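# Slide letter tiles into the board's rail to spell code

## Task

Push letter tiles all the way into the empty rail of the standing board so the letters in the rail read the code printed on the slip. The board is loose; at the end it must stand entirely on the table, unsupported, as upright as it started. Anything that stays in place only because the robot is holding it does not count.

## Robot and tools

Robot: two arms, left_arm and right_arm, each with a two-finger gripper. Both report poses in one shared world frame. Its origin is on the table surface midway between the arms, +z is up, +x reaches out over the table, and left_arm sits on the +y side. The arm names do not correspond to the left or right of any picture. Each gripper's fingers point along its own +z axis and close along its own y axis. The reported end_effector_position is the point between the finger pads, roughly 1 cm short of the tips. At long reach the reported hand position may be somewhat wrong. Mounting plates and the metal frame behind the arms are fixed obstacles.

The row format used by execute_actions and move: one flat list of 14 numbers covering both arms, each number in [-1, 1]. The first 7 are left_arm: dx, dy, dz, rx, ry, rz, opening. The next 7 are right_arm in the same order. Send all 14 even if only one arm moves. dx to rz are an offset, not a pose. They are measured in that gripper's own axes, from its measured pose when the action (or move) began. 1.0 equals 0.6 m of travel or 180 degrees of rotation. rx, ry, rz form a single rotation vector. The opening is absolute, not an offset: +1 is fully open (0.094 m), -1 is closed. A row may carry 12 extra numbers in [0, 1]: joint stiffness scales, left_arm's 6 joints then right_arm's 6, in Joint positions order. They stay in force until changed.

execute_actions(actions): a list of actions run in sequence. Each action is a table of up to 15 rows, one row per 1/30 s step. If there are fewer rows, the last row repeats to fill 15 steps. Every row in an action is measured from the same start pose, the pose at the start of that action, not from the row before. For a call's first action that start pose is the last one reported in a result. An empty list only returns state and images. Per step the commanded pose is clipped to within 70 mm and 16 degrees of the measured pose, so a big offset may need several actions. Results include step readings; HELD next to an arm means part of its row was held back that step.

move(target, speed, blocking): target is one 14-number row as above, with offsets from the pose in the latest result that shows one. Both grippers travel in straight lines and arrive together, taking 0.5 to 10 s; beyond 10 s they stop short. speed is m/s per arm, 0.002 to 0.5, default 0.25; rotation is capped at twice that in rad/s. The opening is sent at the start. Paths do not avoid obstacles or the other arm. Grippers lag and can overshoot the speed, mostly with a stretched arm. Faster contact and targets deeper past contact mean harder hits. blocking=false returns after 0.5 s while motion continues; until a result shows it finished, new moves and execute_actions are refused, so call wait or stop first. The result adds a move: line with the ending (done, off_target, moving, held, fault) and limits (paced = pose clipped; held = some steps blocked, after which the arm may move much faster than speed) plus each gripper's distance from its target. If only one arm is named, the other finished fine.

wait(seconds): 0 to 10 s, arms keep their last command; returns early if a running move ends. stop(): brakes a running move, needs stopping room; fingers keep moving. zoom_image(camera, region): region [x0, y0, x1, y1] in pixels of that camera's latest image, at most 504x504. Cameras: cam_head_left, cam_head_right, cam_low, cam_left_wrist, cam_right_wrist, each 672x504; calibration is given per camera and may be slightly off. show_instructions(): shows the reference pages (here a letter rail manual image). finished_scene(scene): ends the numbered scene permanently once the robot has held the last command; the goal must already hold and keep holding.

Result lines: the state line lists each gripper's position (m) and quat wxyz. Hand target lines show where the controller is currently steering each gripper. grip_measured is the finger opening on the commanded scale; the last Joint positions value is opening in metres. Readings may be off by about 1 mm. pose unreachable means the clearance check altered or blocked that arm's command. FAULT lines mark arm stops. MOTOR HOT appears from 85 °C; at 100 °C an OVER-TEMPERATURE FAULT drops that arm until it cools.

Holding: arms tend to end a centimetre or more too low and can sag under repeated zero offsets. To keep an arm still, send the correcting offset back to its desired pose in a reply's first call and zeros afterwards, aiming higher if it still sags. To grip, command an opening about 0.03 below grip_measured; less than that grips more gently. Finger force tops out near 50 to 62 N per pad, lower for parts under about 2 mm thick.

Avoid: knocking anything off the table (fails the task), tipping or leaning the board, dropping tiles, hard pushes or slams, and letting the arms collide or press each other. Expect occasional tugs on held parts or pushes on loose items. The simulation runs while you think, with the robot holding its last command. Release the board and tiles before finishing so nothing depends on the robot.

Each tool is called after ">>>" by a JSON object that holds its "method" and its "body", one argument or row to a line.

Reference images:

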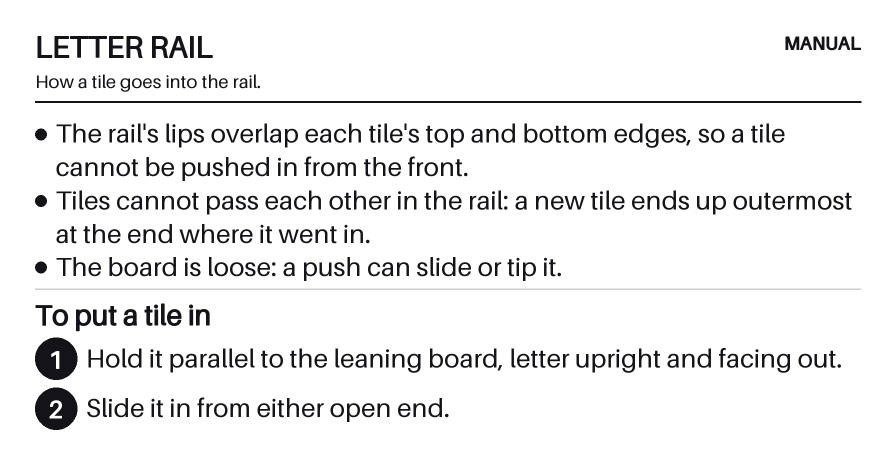

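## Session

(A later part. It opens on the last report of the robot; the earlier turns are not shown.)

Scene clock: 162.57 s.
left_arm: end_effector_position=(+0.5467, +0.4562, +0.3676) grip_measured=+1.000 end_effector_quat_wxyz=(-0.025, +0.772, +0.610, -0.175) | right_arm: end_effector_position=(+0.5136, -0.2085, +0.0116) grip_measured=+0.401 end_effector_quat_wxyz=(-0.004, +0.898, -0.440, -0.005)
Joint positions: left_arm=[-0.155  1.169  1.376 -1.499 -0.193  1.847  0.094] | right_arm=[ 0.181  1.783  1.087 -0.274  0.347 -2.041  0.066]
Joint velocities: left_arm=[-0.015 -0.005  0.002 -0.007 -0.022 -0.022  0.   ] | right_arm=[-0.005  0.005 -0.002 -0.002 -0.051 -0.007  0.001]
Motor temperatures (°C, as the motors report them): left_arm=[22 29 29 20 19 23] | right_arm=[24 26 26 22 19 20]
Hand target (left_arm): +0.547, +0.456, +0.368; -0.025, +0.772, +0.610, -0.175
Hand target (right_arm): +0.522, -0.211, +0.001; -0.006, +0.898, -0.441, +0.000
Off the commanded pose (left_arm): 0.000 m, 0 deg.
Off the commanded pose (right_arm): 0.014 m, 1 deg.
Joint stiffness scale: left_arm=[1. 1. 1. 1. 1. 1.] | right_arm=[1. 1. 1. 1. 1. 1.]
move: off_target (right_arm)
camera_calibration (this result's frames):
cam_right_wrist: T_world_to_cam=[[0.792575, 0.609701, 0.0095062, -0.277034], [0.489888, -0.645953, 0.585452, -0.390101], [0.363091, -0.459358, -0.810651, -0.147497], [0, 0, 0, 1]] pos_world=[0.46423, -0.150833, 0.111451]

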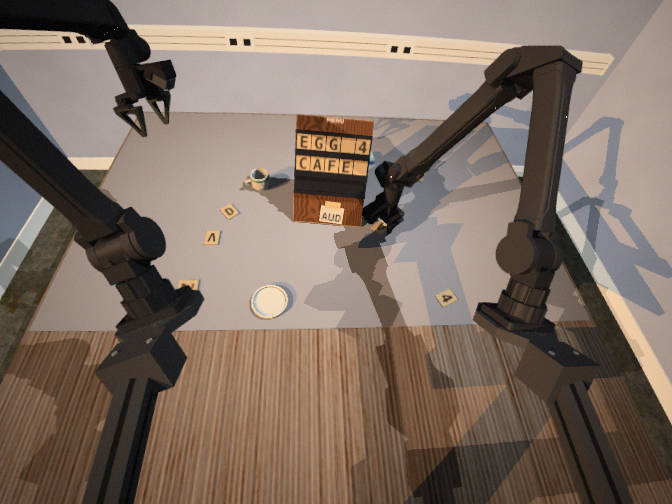

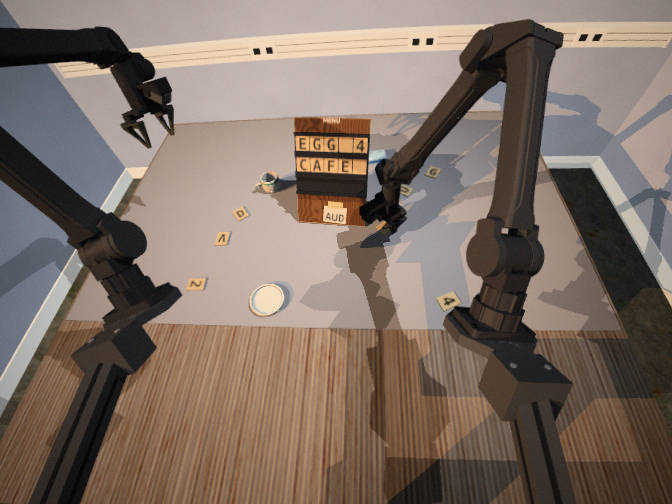

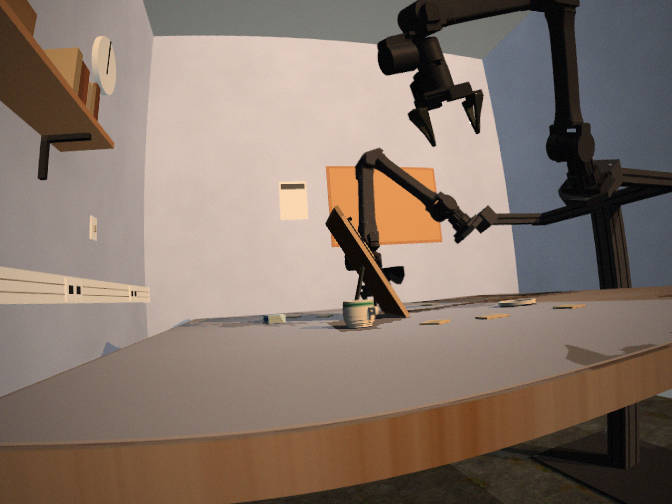

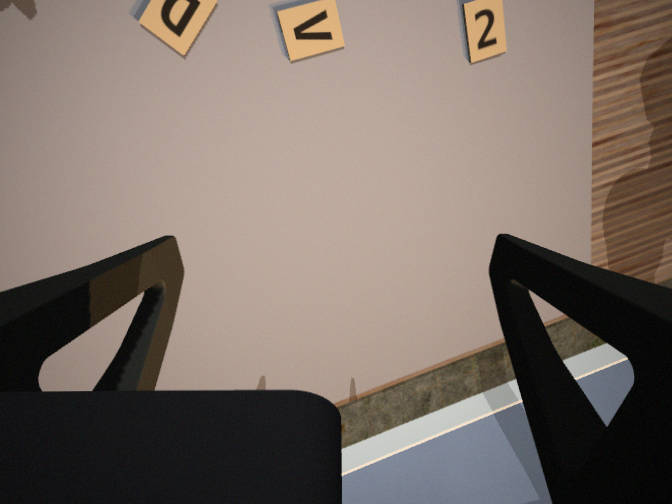

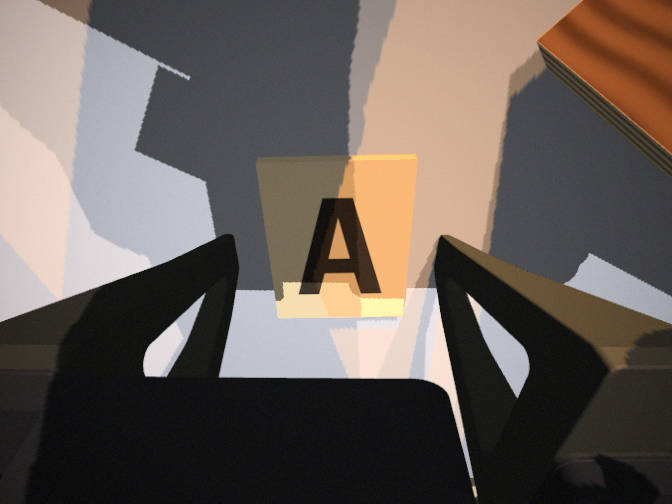

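>>> {"method": "move", "body": {
  "target": [0,0,0,0,0,0,1,0.012,-0.0088,0.011,0,0,0,-0.08],
  "speed": 0.02
}}

Scene clock: 166.73 s.
left_arm: end_effector_position=(+0.5467, +0.4562, +0.3676) grip_measured=+1.000 end_effector_quat_wxyz=(-0.025, +0.772, +0.610, -0.175) | right_arm: end_effector_position=(+0.5139, -0.2081, +0.0117) grip_measured=-0.069 end_effector_quat_wxyz=(-0.005, +0.898, -0.440, -0.007)
Joint positions: left_arm=[-0.155  1.169  1.376 -1.499 -0.193  1.847  0.094] | right_arm=[ 0.181  1.783  1.089 -0.277  0.344 -2.041  0.044]
Joint velocities: left_arm=[-0.005 -0.015 -0.017 -0.002 -0.081  0.037  0.   ] | right_arm=[ 0.005  0.005 -0.002  0.002 -0.022  0.037 -0.   ]
Motor temperatures (°C, as the motors report them): left_arm=[22 29 30 20 19 23] | right_arm=[24 26 26 22 19 20]
Hand target (left_arm): +0.547, +0.456, +0.368; -0.025, +0.772, +0.610, -0.175
Hand target (right_arm): +0.522, -0.211, +0.005; -0.004, +0.898, -0.440, -0.005
Off the commanded pose (left_arm): 0.000 m, 0 deg.
Off the commanded pose (right_arm): 0.011 m, 0 deg.
Joint stiffness scale: left_arm=[1. 1. 1. 1. 1. 1.] | right_arm=[1. 1. 1. 1. 1. 1.]
move: off_target (right_arm)
camera_calibration (this result's frames):
cam_right_wrist: T_world_to_cam=[[0.792301, 0.610053, 0.00973297, -0.277299], [0.491183, -0.647219, 0.582964, -0.391049], [0.361939, -0.457102, -0.81244, -0.146302], [0, 0, 0, 1]] pos_world=[0.464733, -0.150802, 0.111805]

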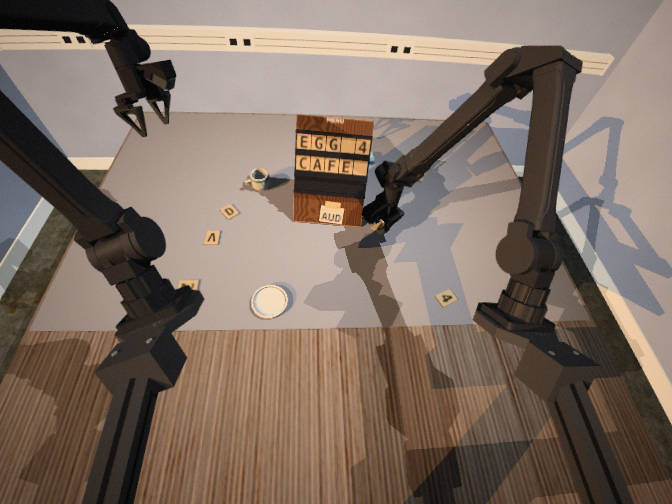

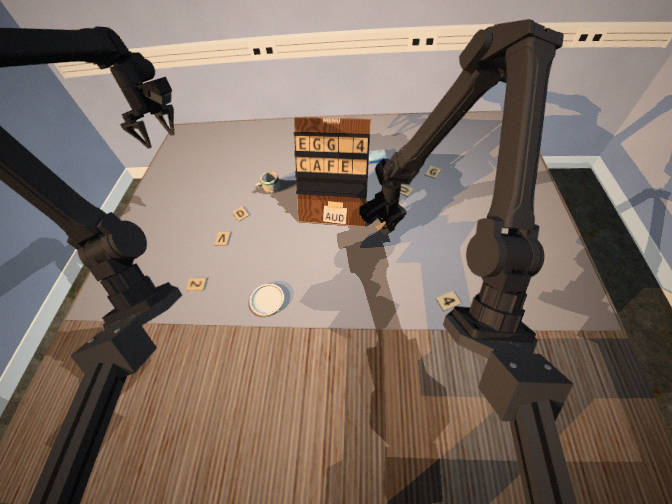

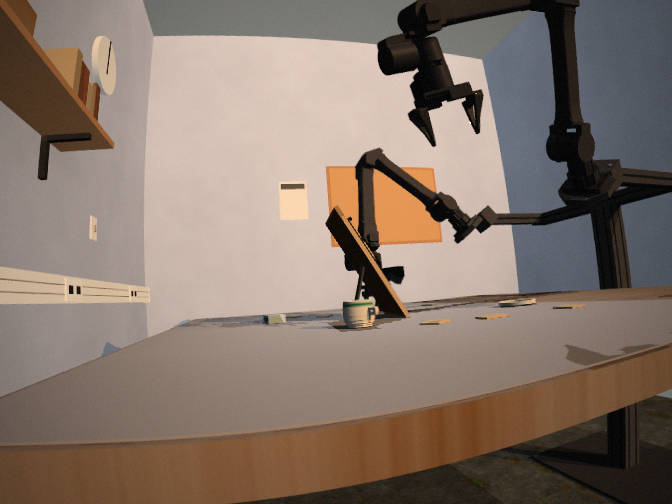

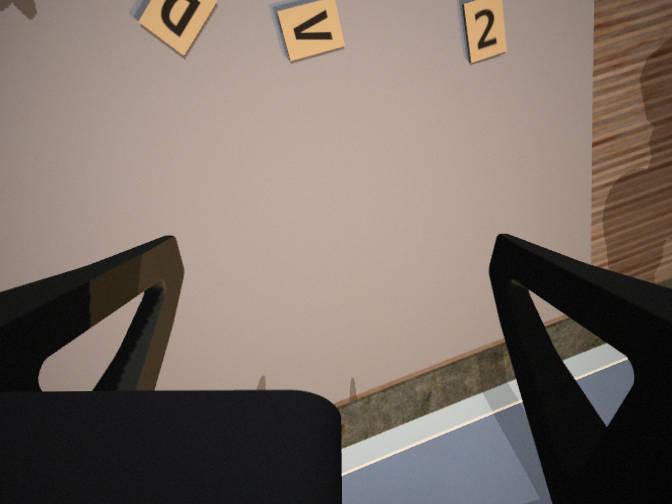

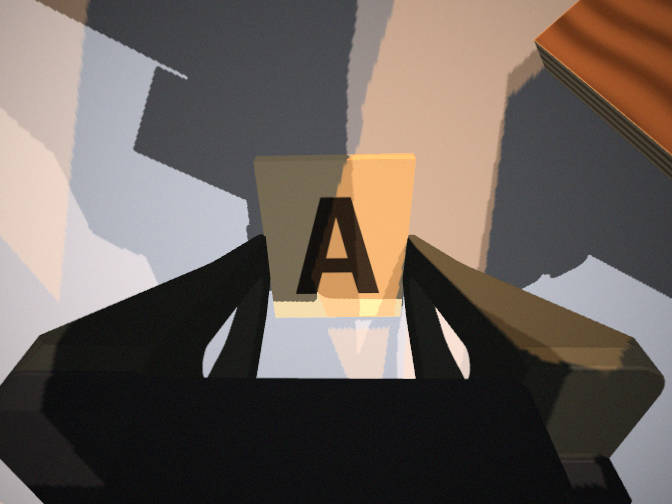

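>>> {"method": "move", "body": {
  "target": [0,0,0,0,0,0,1,0.03,0.03,-0.17,0,0,0,-0.10],
  "speed": 0.1
}}

Scene clock: 170.27 s.
left_arm: end_effector_position=(+0.5467, +0.4562, +0.3676) grip_measured=+1.000 end_effector_quat_wxyz=(-0.025, +0.772, +0.610, -0.175) | right_arm: end_effector_position=(+0.5152, -0.2386, +0.1100) grip_measured=-0.084 end_effector_quat_wxyz=(-0.004, +0.899, -0.438, -0.004)
Joint positions: left_arm=[-0.155  1.169  1.376 -1.499 -0.193  1.847  0.094] | right_arm=[ 0.197  1.513  0.995 -0.456  0.356 -2.032  0.043]
Joint velocities: left_arm=[-0.015 -0.015  0.002  0.007 -0.037 -0.022  0.   ] | right_arm=[-0.005 -0.005  0.002  0.012  0.051 -0.037  0.001]
Motor temperatures (°C, as the motors report them): left_arm=[22 29 30 20 19 23] | right_arm=[24 26 26 22 19 20]
Hand target (left_arm): +0.547, +0.456, +0.368; -0.025, +0.772, +0.610, -0.175
Hand target (right_arm): +0.512, -0.235, +0.114; -0.005, +0.898, -0.440, -0.006
Off the commanded pose (left_arm): 0.000 m, 0 deg.
Off the commanded pose (right_arm): 0.006 m, 0 deg.
Joint stiffness scale: left_arm=[1. 1. 1. 1. 1. 1.] | right_arm=[1. 1. 1. 1. 1. 1.]
move: done
camera_calibration (this result's frames):
cam_right_wrist: T_world_to_cam=[[0.790055, 0.612947, 0.0104593, -0.258925], [0.491546, -0.643586, 0.586668, -0.468399], [0.366328, -0.458359, -0.80976, -0.0837177], [0, 0, 0, 1]] pos_world=[0.465473, -0.18112, 0.209712]

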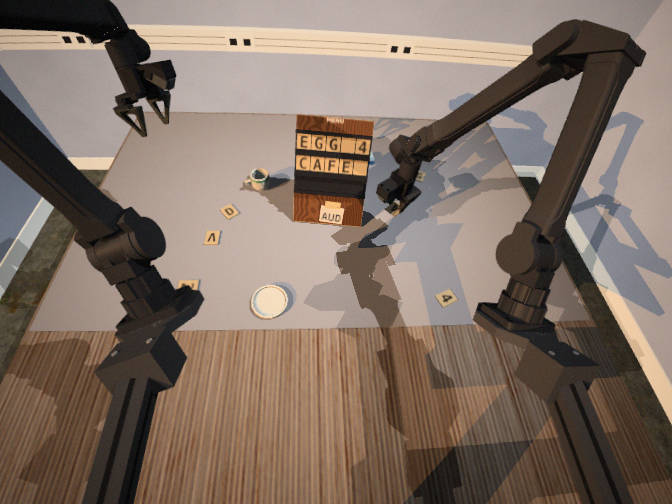

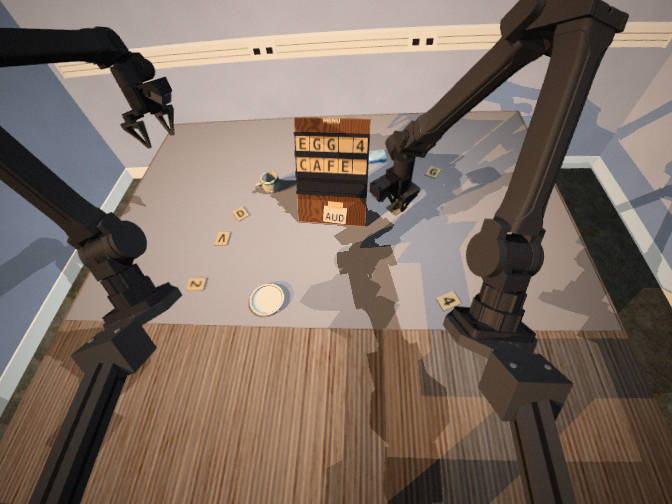

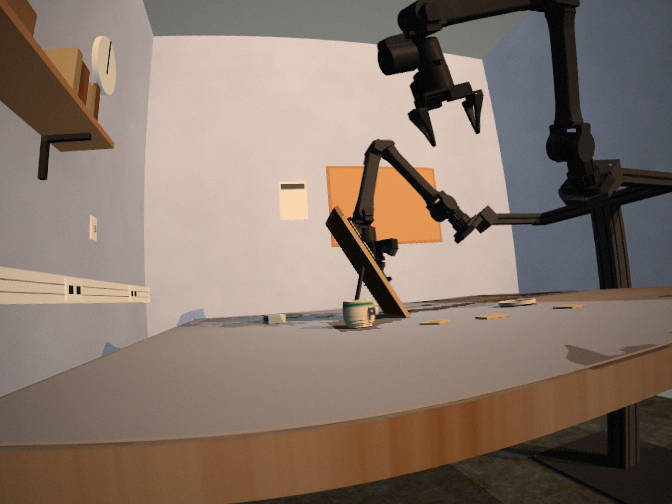

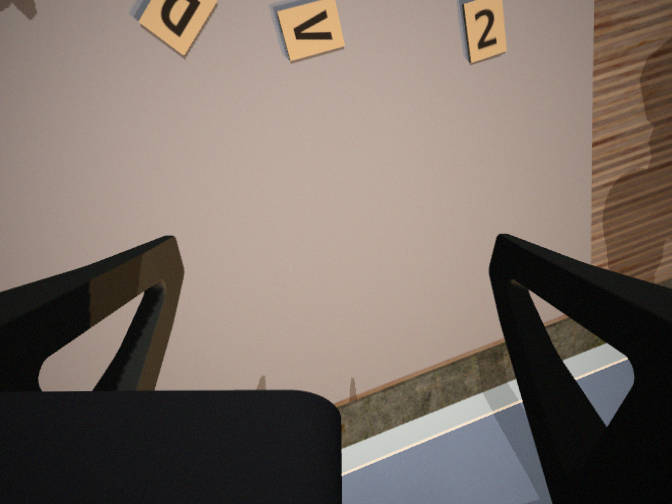

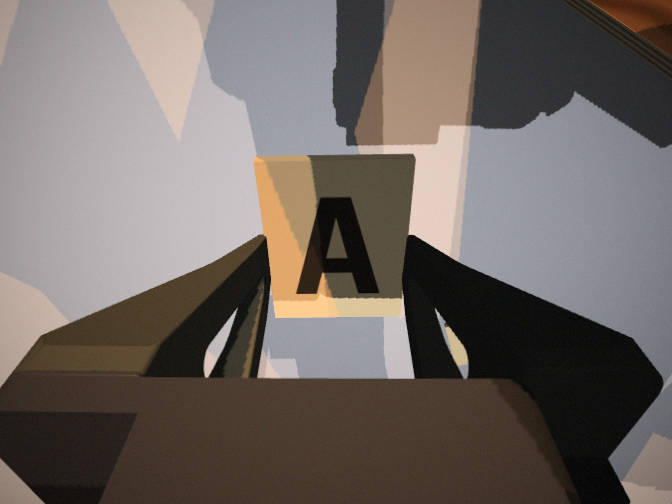

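>>> {"method": "zoom_image", "body": {
  "camera": "cam_head_left",
  "region": [280, 105, 390, 235]
}}

>>> {"method": "zoom_image", "body": {
  "camera": "cam_head_right",
  "region": [280, 105, 390, 235]
}}

>>> {"method": "zoom_image", "body": {
  "camera": "cam_low",
  "region": [320, 200, 420, 325]
}}

Region (280, 105, 390, 235) of cam_head_left's 672x504 image, scaled by 3.877, with more detail than that image has; it fills the left 426 columns of this view, and the rest is white.

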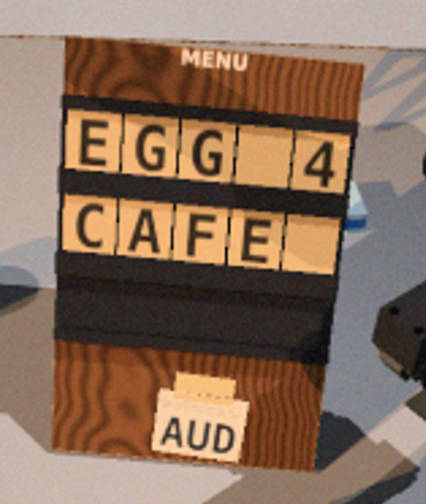

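Region (280, 105, 390, 235) of cam_head_right's 672x504 image, scaled by 3.877, with more detail than that image has; it fills the left 426 columns of this view, and the rest is white.

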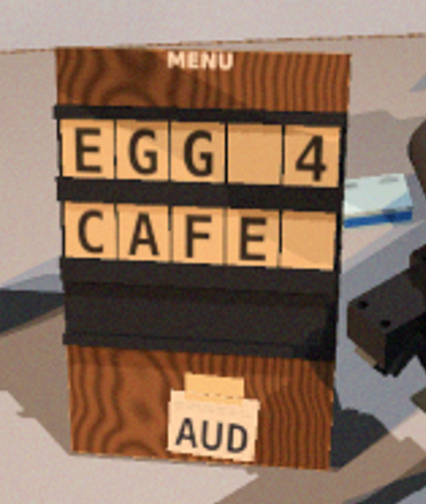

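Region (320, 200, 420, 325) of cam_low's 672x504 image, scaled by 4.032, with more detail than that image has; it fills the left 403 columns of this view, and the rest is white.

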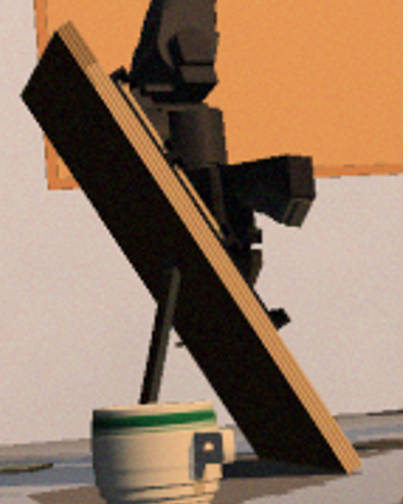

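>>> {"method": "move", "body": {
  "target": [0,0,0,0,0,0,1,0.0035,-0.029,-0.05,0.3817,-0.1618,0.6542,-0.11],
  "speed": 0.3
}}

Scene clock: 219.23 s.
left_arm: end_effector_position=(+0.5467, +0.4562, +0.3676) grip_measured=+1.000 end_effector_quat_wxyz=(-0.025, +0.772, +0.610, -0.175) | right_arm: end_effector_position=(+0.5291, -0.2334, +0.1373) grip_measured=-0.090 end_effector_quat_wxyz=(+0.494, +0.030, +0.868, -0.030)
Joint positions: left_arm=[-0.155  1.169  1.376 -1.499 -0.193  1.847  0.094] | right_arm=[ 0.26   1.814  0.575  1.405  0.494 -0.227  0.043]
Joint velocities: left_arm=[-0.024 -0.015 -0.007  0.002 -0.066  0.022  0.   ] | right_arm=[ 0.005 -0.005  0.007 -0.002 -0.022  0.037 -0.001]
Motor temperatures (°C, as the motors report them): left_arm=[22 30 30 20 19 23] | right_arm=[24 26 26 22 19 20]
Hand target (left_arm): +0.547, +0.456, +0.368; -0.025, +0.772, +0.610, -0.175
Hand target (right_arm): +0.530, -0.228, +0.137; +0.499, +0.038, +0.866, -0.023
Off the commanded pose (left_arm): 0.000 m, 0 deg.
Off the commanded pose (right_arm): 0.005 m, 2 deg.
Joint stiffness scale: left_arm=[1. 1. 1. 1. 1. 1.] | right_arm=[1. 1. 1. 1. 1. 1.]
move: done
camera_calibration (this result's frames):
cam_right_wrist: T_world_to_cam=[[-0.0895382, -0.995693, 0.0240303, -0.185332], [-0.919358, 0.0733452, -0.386525, 0.55953], [0.383098, -0.0567012, -0.921966, 0.035941], [0, 0, 0, 1]] pos_world=[0.484045, -0.223535, 0.253863]

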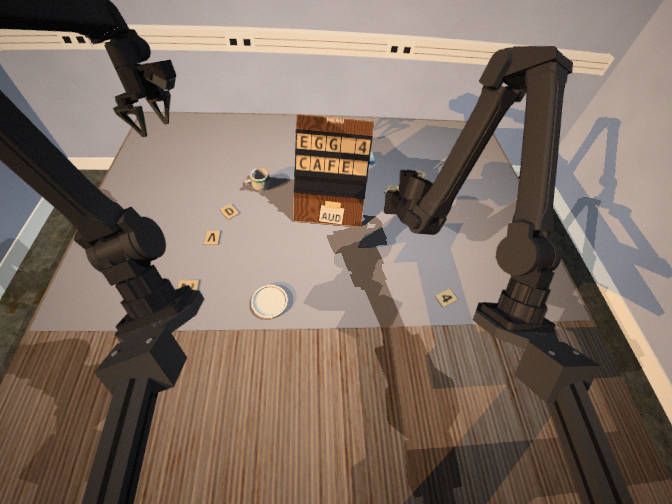

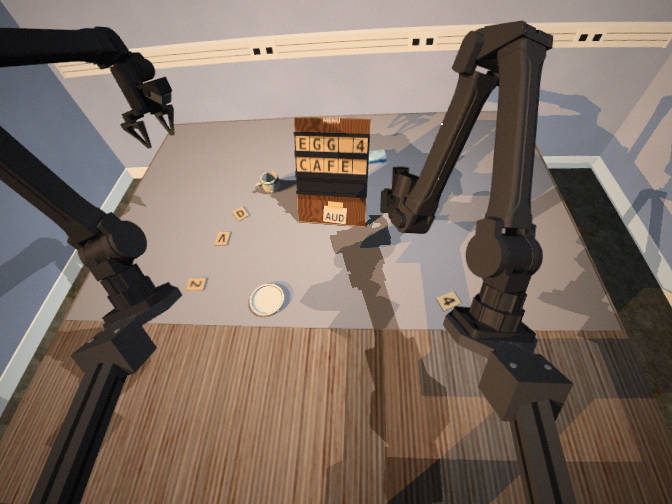

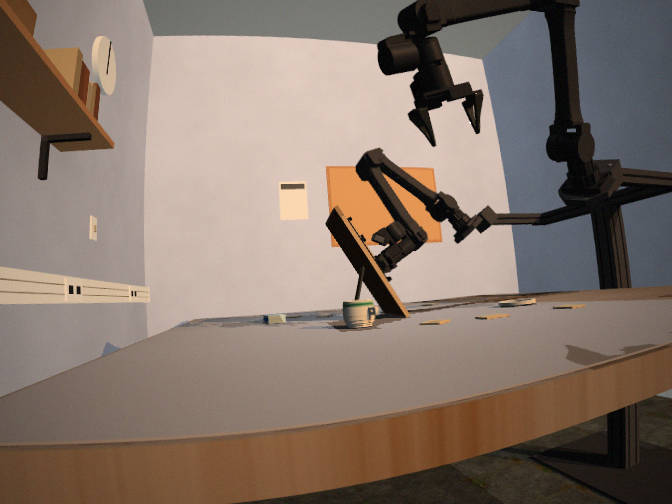

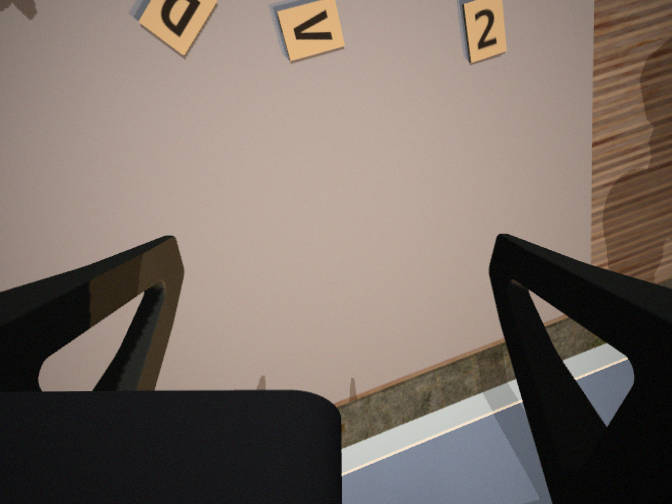

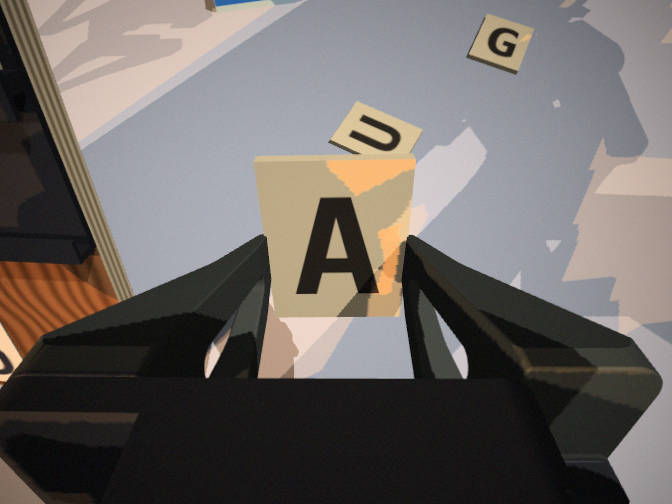

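>>> {"method": "move", "body": {
  "target": [0,0,0,0,0,0,1,-0.027,0.058,0.042,0,0,0,-0.11],
  "speed": 0.1
}}

Scene clock: 228.67 s.
left_arm: end_effector_position=(+0.5467, +0.4562, +0.3676) grip_measured=+1.000 end_effector_quat_wxyz=(-0.025, +0.772, +0.610, -0.175) | right_arm: end_effector_position=(+0.5627, -0.2057, +0.1391) grip_measured=-0.090 end_effector_quat_wxyz=(+0.496, +0.038, +0.867, -0.029)
Joint positions: left_arm=[-0.155  1.169  1.376 -1.499 -0.193  1.847  0.094] | right_arm=[ 0.304  1.814  0.68   1.312  0.543 -0.224  0.043]
Joint velocities: left_arm=[-0.005 -0.005 -0.007 -0.002 -0.095  0.037  0.   ] | right_arm=[-0.015  0.005 -0.007 -0.012 -0.081  0.007 -0.   ]
Motor temperatures (°C, as the motors report them): left_arm=[22 30 30 20 19 23] | right_arm=[24 26 25 22 19 20]
Hand target (left_arm): +0.547, +0.456, +0.368; -0.025, +0.772, +0.610, -0.175
Hand target (right_arm): +0.562, -0.201, +0.138; +0.494, +0.030, +0.868, -0.030
Off the commanded pose (left_arm): 0.000 m, 0 deg.
Off the commanded pose (right_arm): 0.005 m, 1 deg.
Joint stiffness scale: left_arm=[1. 1. 1. 1. 1. 1.] | right_arm=[1. 1. 1. 1. 1. 1.]
move: done
camera_calibration (this result's frames):
cam_right_wrist: T_world_to_cam=[[-0.103176, -0.994567, 0.0138383, -0.145438], [-0.915675, 0.0895402, -0.391819, 0.591093], [0.388451, -0.0530977, -0.919938, 0.0237994], [0, 0, 0, 1]] pos_world=[0.516999, -0.196311, 0.255508]

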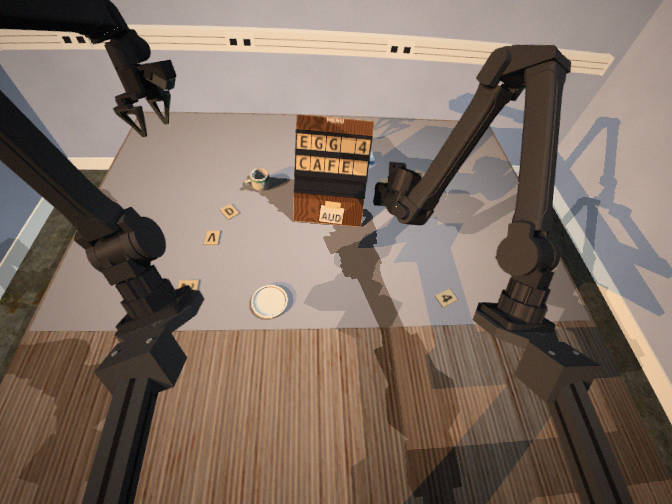

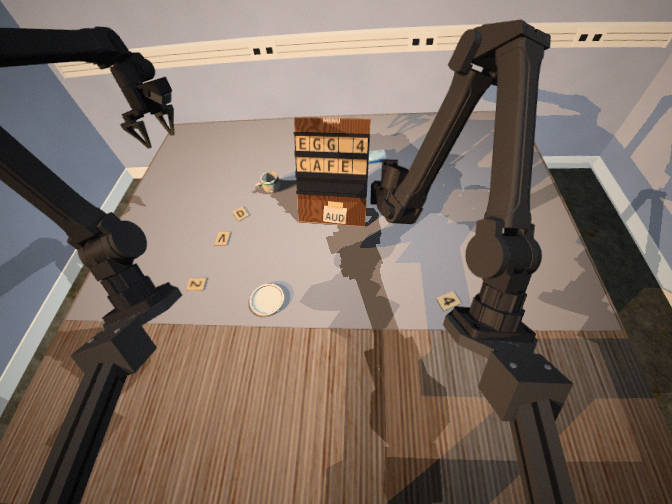

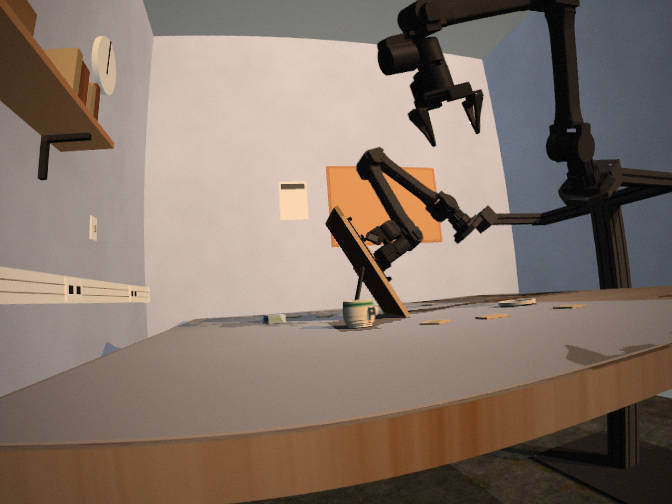

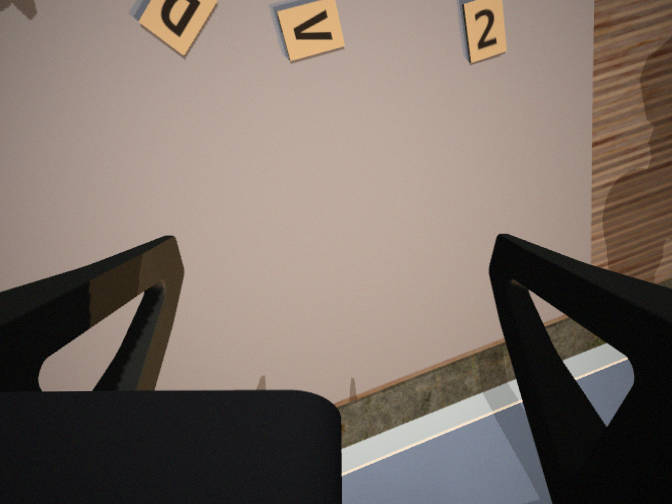

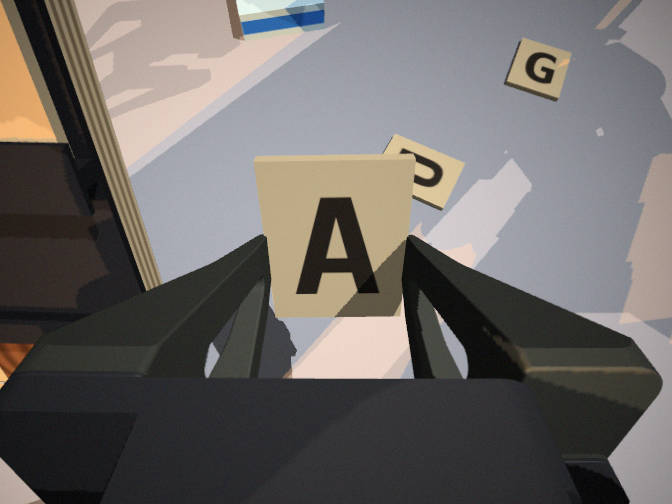

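>>> {"method": "zoom_image", "body": {
  "camera": "cam_right_wrist",
  "region": [0, 60, 280, 360]
}}

Region (0, 60, 280, 360) of cam_right_wrist's 672x504 image, scaled by 1.680, with more detail than that image has; it fills the left 470 columns of this view, and the rest is white.

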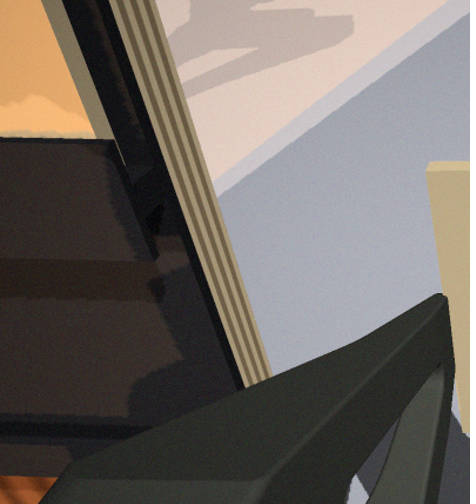

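>>> {"method": "move", "body": {
  "target": [0,0,0,0,0,0,1,0,0.045,0,0,0,0,-0.11],
  "speed": 0.05
}}

>>> {"method": "zoom_image", "body": {
  "camera": "cam_right_wrist",
  "region": [0, 60, 300, 360]
}}

Scene clock: 276.57 s.
left_arm: end_effector_position=(+0.5467, +0.4562, +0.3676) grip_measured=+1.000 end_effector_quat_wxyz=(-0.025, +0.772, +0.610, -0.175) | right_arm: end_effector_position=(+0.5665, -0.1853, +0.1433) grip_measured=-0.090 end_effector_quat_wxyz=(+0.499, +0.046, +0.865, -0.029)
Joint positions: left_arm=[-0.155  1.169  1.376 -1.499 -0.193  1.847  0.094] | right_arm=[ 0.35   1.832  0.714  1.312  0.593 -0.224  0.043]
Joint velocities: left_arm=[ 0.015  0.005 -0.017  0.007 -0.007 -0.022  0.   ] | right_arm=[-0.005 -0.015  0.002  0.002 -0.022  0.022 -0.   ]
Motor temperatures (°C, as the motors report them): left_arm=[22 31 31 20 19 23] | right_arm=[24 26 25 22 19 20]
Hand target (left_arm): +0.547, +0.456, +0.368; -0.025, +0.772, +0.610, -0.175
Hand target (right_arm): +0.565, -0.179, +0.139; +0.496, +0.038, +0.867, -0.029
Off the commanded pose (left_arm): 0.000 m, 0 deg.
Off the commanded pose (right_arm): 0.008 m, 1 deg.
Joint stiffness scale: left_arm=[1. 1. 1. 1. 1. 1.] | right_arm=[1. 1. 1. 1. 1. 1.]
move: done
camera_calibration (this result's frames):
cam_right_wrist: T_world_to_cam=[[-0.11674, -0.993153, 0.00427648, -0.115457], [-0.911315, 0.105407, -0.397987, 0.595689], [0.394812, -0.0503583, -0.917381, 0.0237756], [0, 0, 0, 1]] pos_world=[0.519995, -0.176259, 0.259381]

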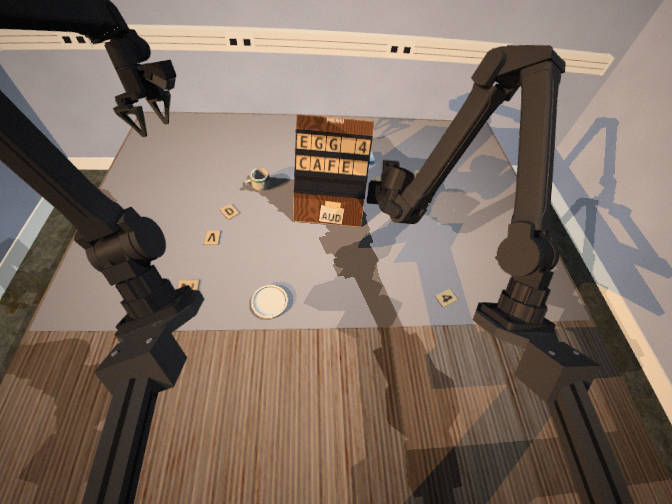

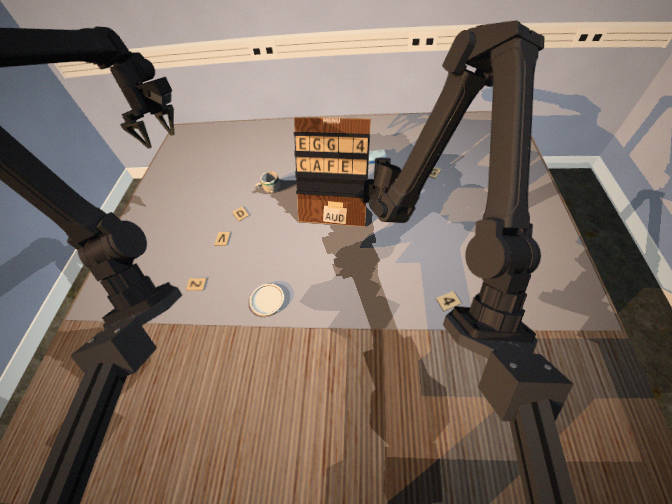

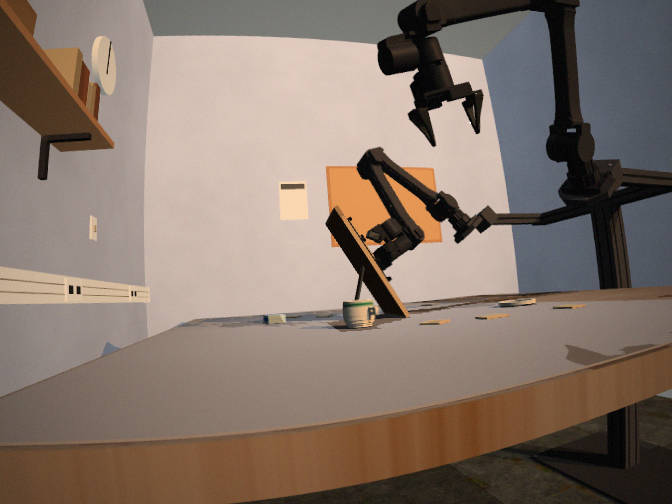

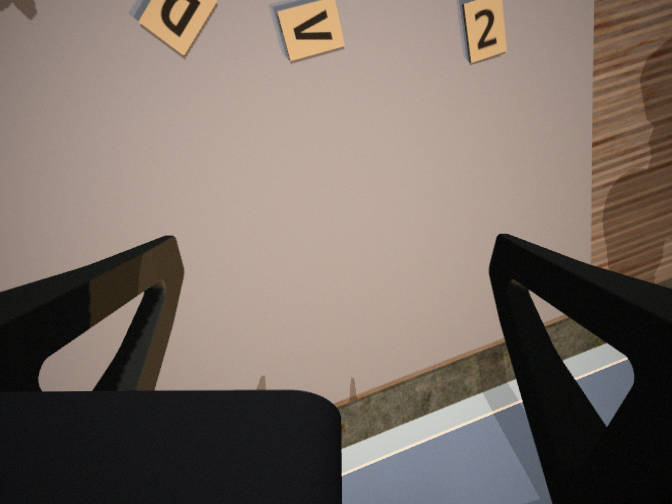

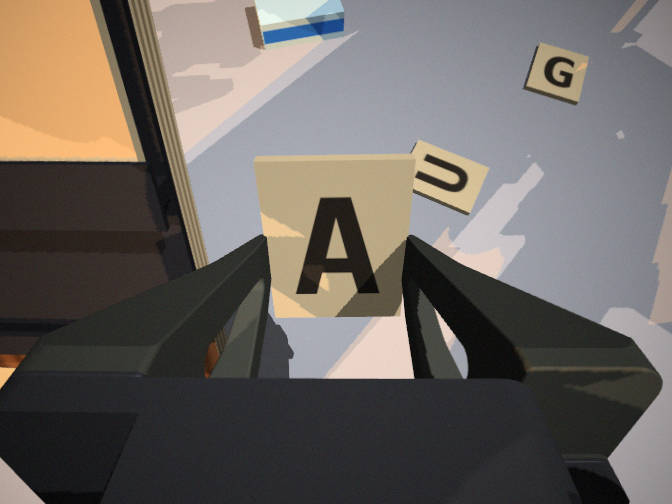

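Region (0, 60, 300, 360) of cam_right_wrist's 672x504 image, scaled by 1.680, with more detail than that image has.

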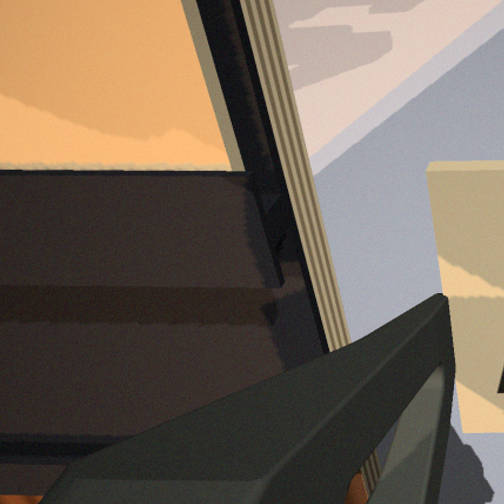

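>>> {"method": "move", "body": {
  "target": [0,0,0,0,0,0,1,0,0.022,0,0,0,0,-0.11],
  "speed": 0.03
}}

>>> {"method": "zoom_image", "body": {
  "camera": "cam_right_wrist",
  "region": [0, 100, 440, 260]
}}

Scene clock: 318.73 s.
left_arm: end_effector_position=(+0.5467, +0.4562, +0.3676) grip_measured=+1.000 end_effector_quat_wxyz=(-0.025, +0.772, +0.610, -0.175) | right_arm: end_effector_position=(+0.5695, -0.1797, +0.1476) grip_measured=-0.090 end_effector_quat_wxyz=(+0.502, +0.053, +0.863, -0.030)
Joint positions: left_arm=[-0.155  1.169  1.376 -1.499 -0.193  1.847  0.094] | right_arm=[ 0.365  1.832  0.726  1.312  0.615 -0.224  0.043]
Joint velocities: left_arm=[-0.015 -0.015 -0.007 -0.007  0.007  0.095  0.   ] | right_arm=[-0.015 -0.005 -0.007  0.002  0.007  0.051 -0.001]
Motor temperatures (°C, as the motors report them): left_arm=[22 32 31 20 19 23] | right_arm=[24 26 25 22 19 20]
Hand target (left_arm): +0.547, +0.456, +0.368; -0.025, +0.772, +0.610, -0.175
Hand target (right_arm): +0.568, -0.172, +0.143; +0.499, +0.046, +0.865, -0.029
Off the commanded pose (left_arm): 0.000 m, 0 deg.
Off the commanded pose (right_arm): 0.009 m, 1 deg.
Joint stiffness scale: left_arm=[1. 1. 1. 1. 1. 1.] | right_arm=[1. 1. 1. 1. 1. 1.]
move: done
camera_calibration (this result's frames):
cam_right_wrist: T_world_to_cam=[[-0.129033, -0.99164, 0.000385918, -0.10174], [-0.907165, 0.117883, -0.403924, 0.600359], [0.400502, -0.0524695, -0.914792, 0.0228125], [0, 0, 0, 1]] pos_world=[0.522361, -0.170465, 0.263408]

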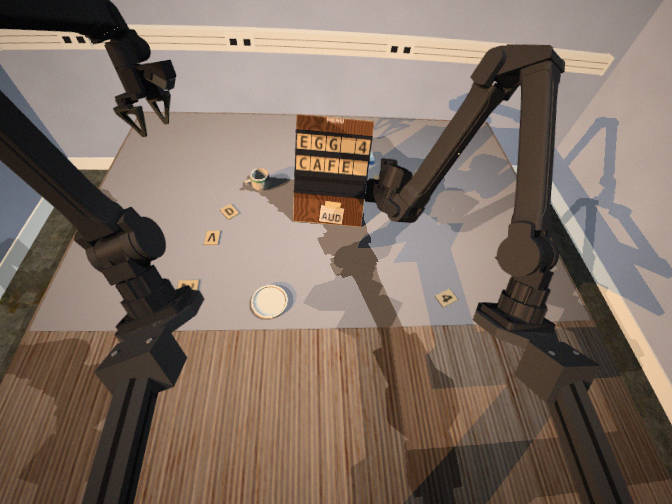

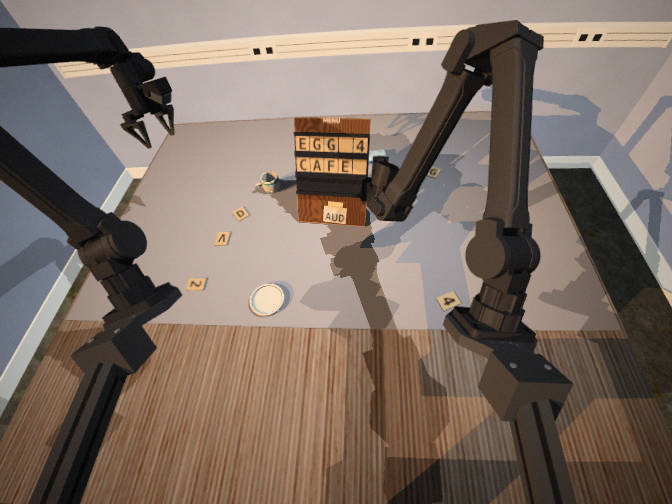

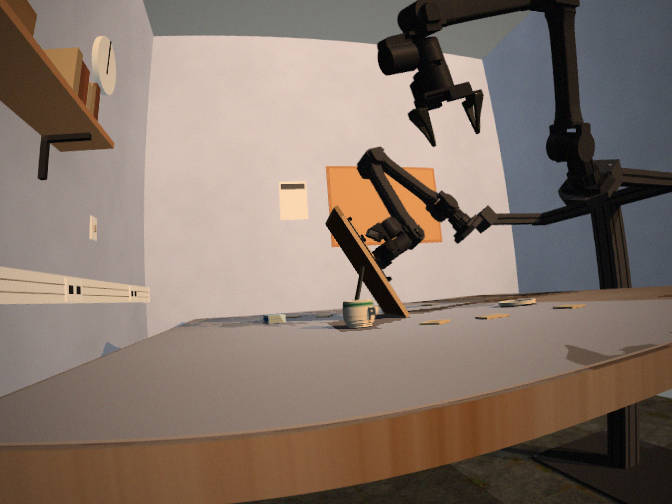

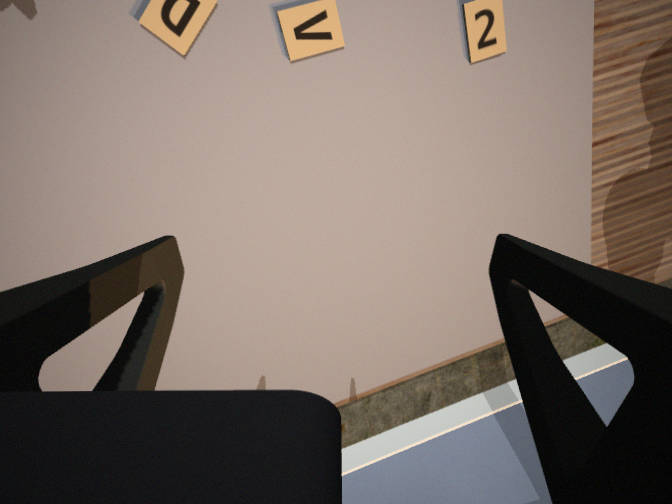

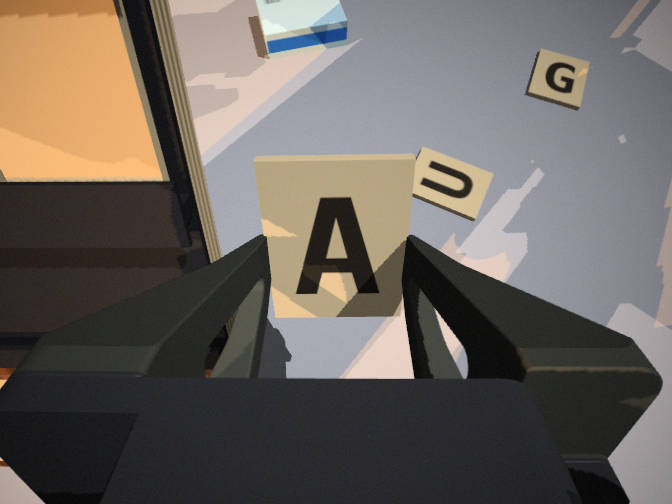

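Region (0, 100, 440, 260) of cam_right_wrist's 672x504 image, scaled by 1.145, with more detail than that image has; it fills the top 183 rows of this view, and the rest is white.

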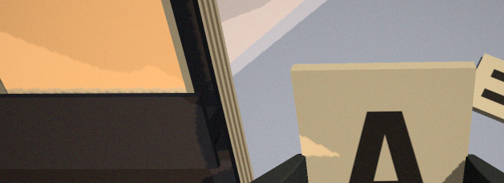

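>>> {"method": "zoom_image", "body": {
  "camera": "cam_right_wrist",
  "region": [0, 140, 220, 260]
}}

>>> {"method": "zoom_image", "body": {
  "camera": "cam_right_wrist",
  "region": [230, 140, 450, 260]
}}

Region (0, 140, 220, 260) of cam_right_wrist's 672x504 image, scaled by 2.291, with more detail than that image has; it fills the top 275 rows of this view, and the rest is white.

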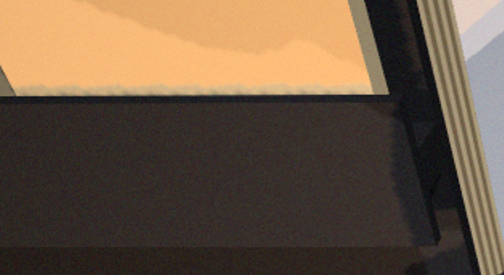

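Region (230, 140, 450, 260) of cam_right_wrist's 672x504 image, scaled by 2.291, with more detail than that image has; it fills the top 275 rows of this view, and the rest is white.

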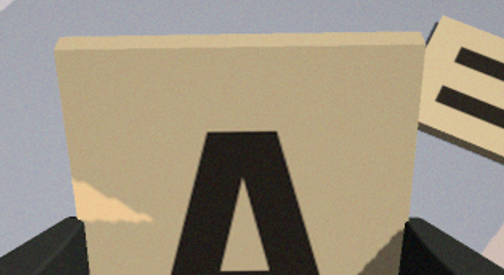

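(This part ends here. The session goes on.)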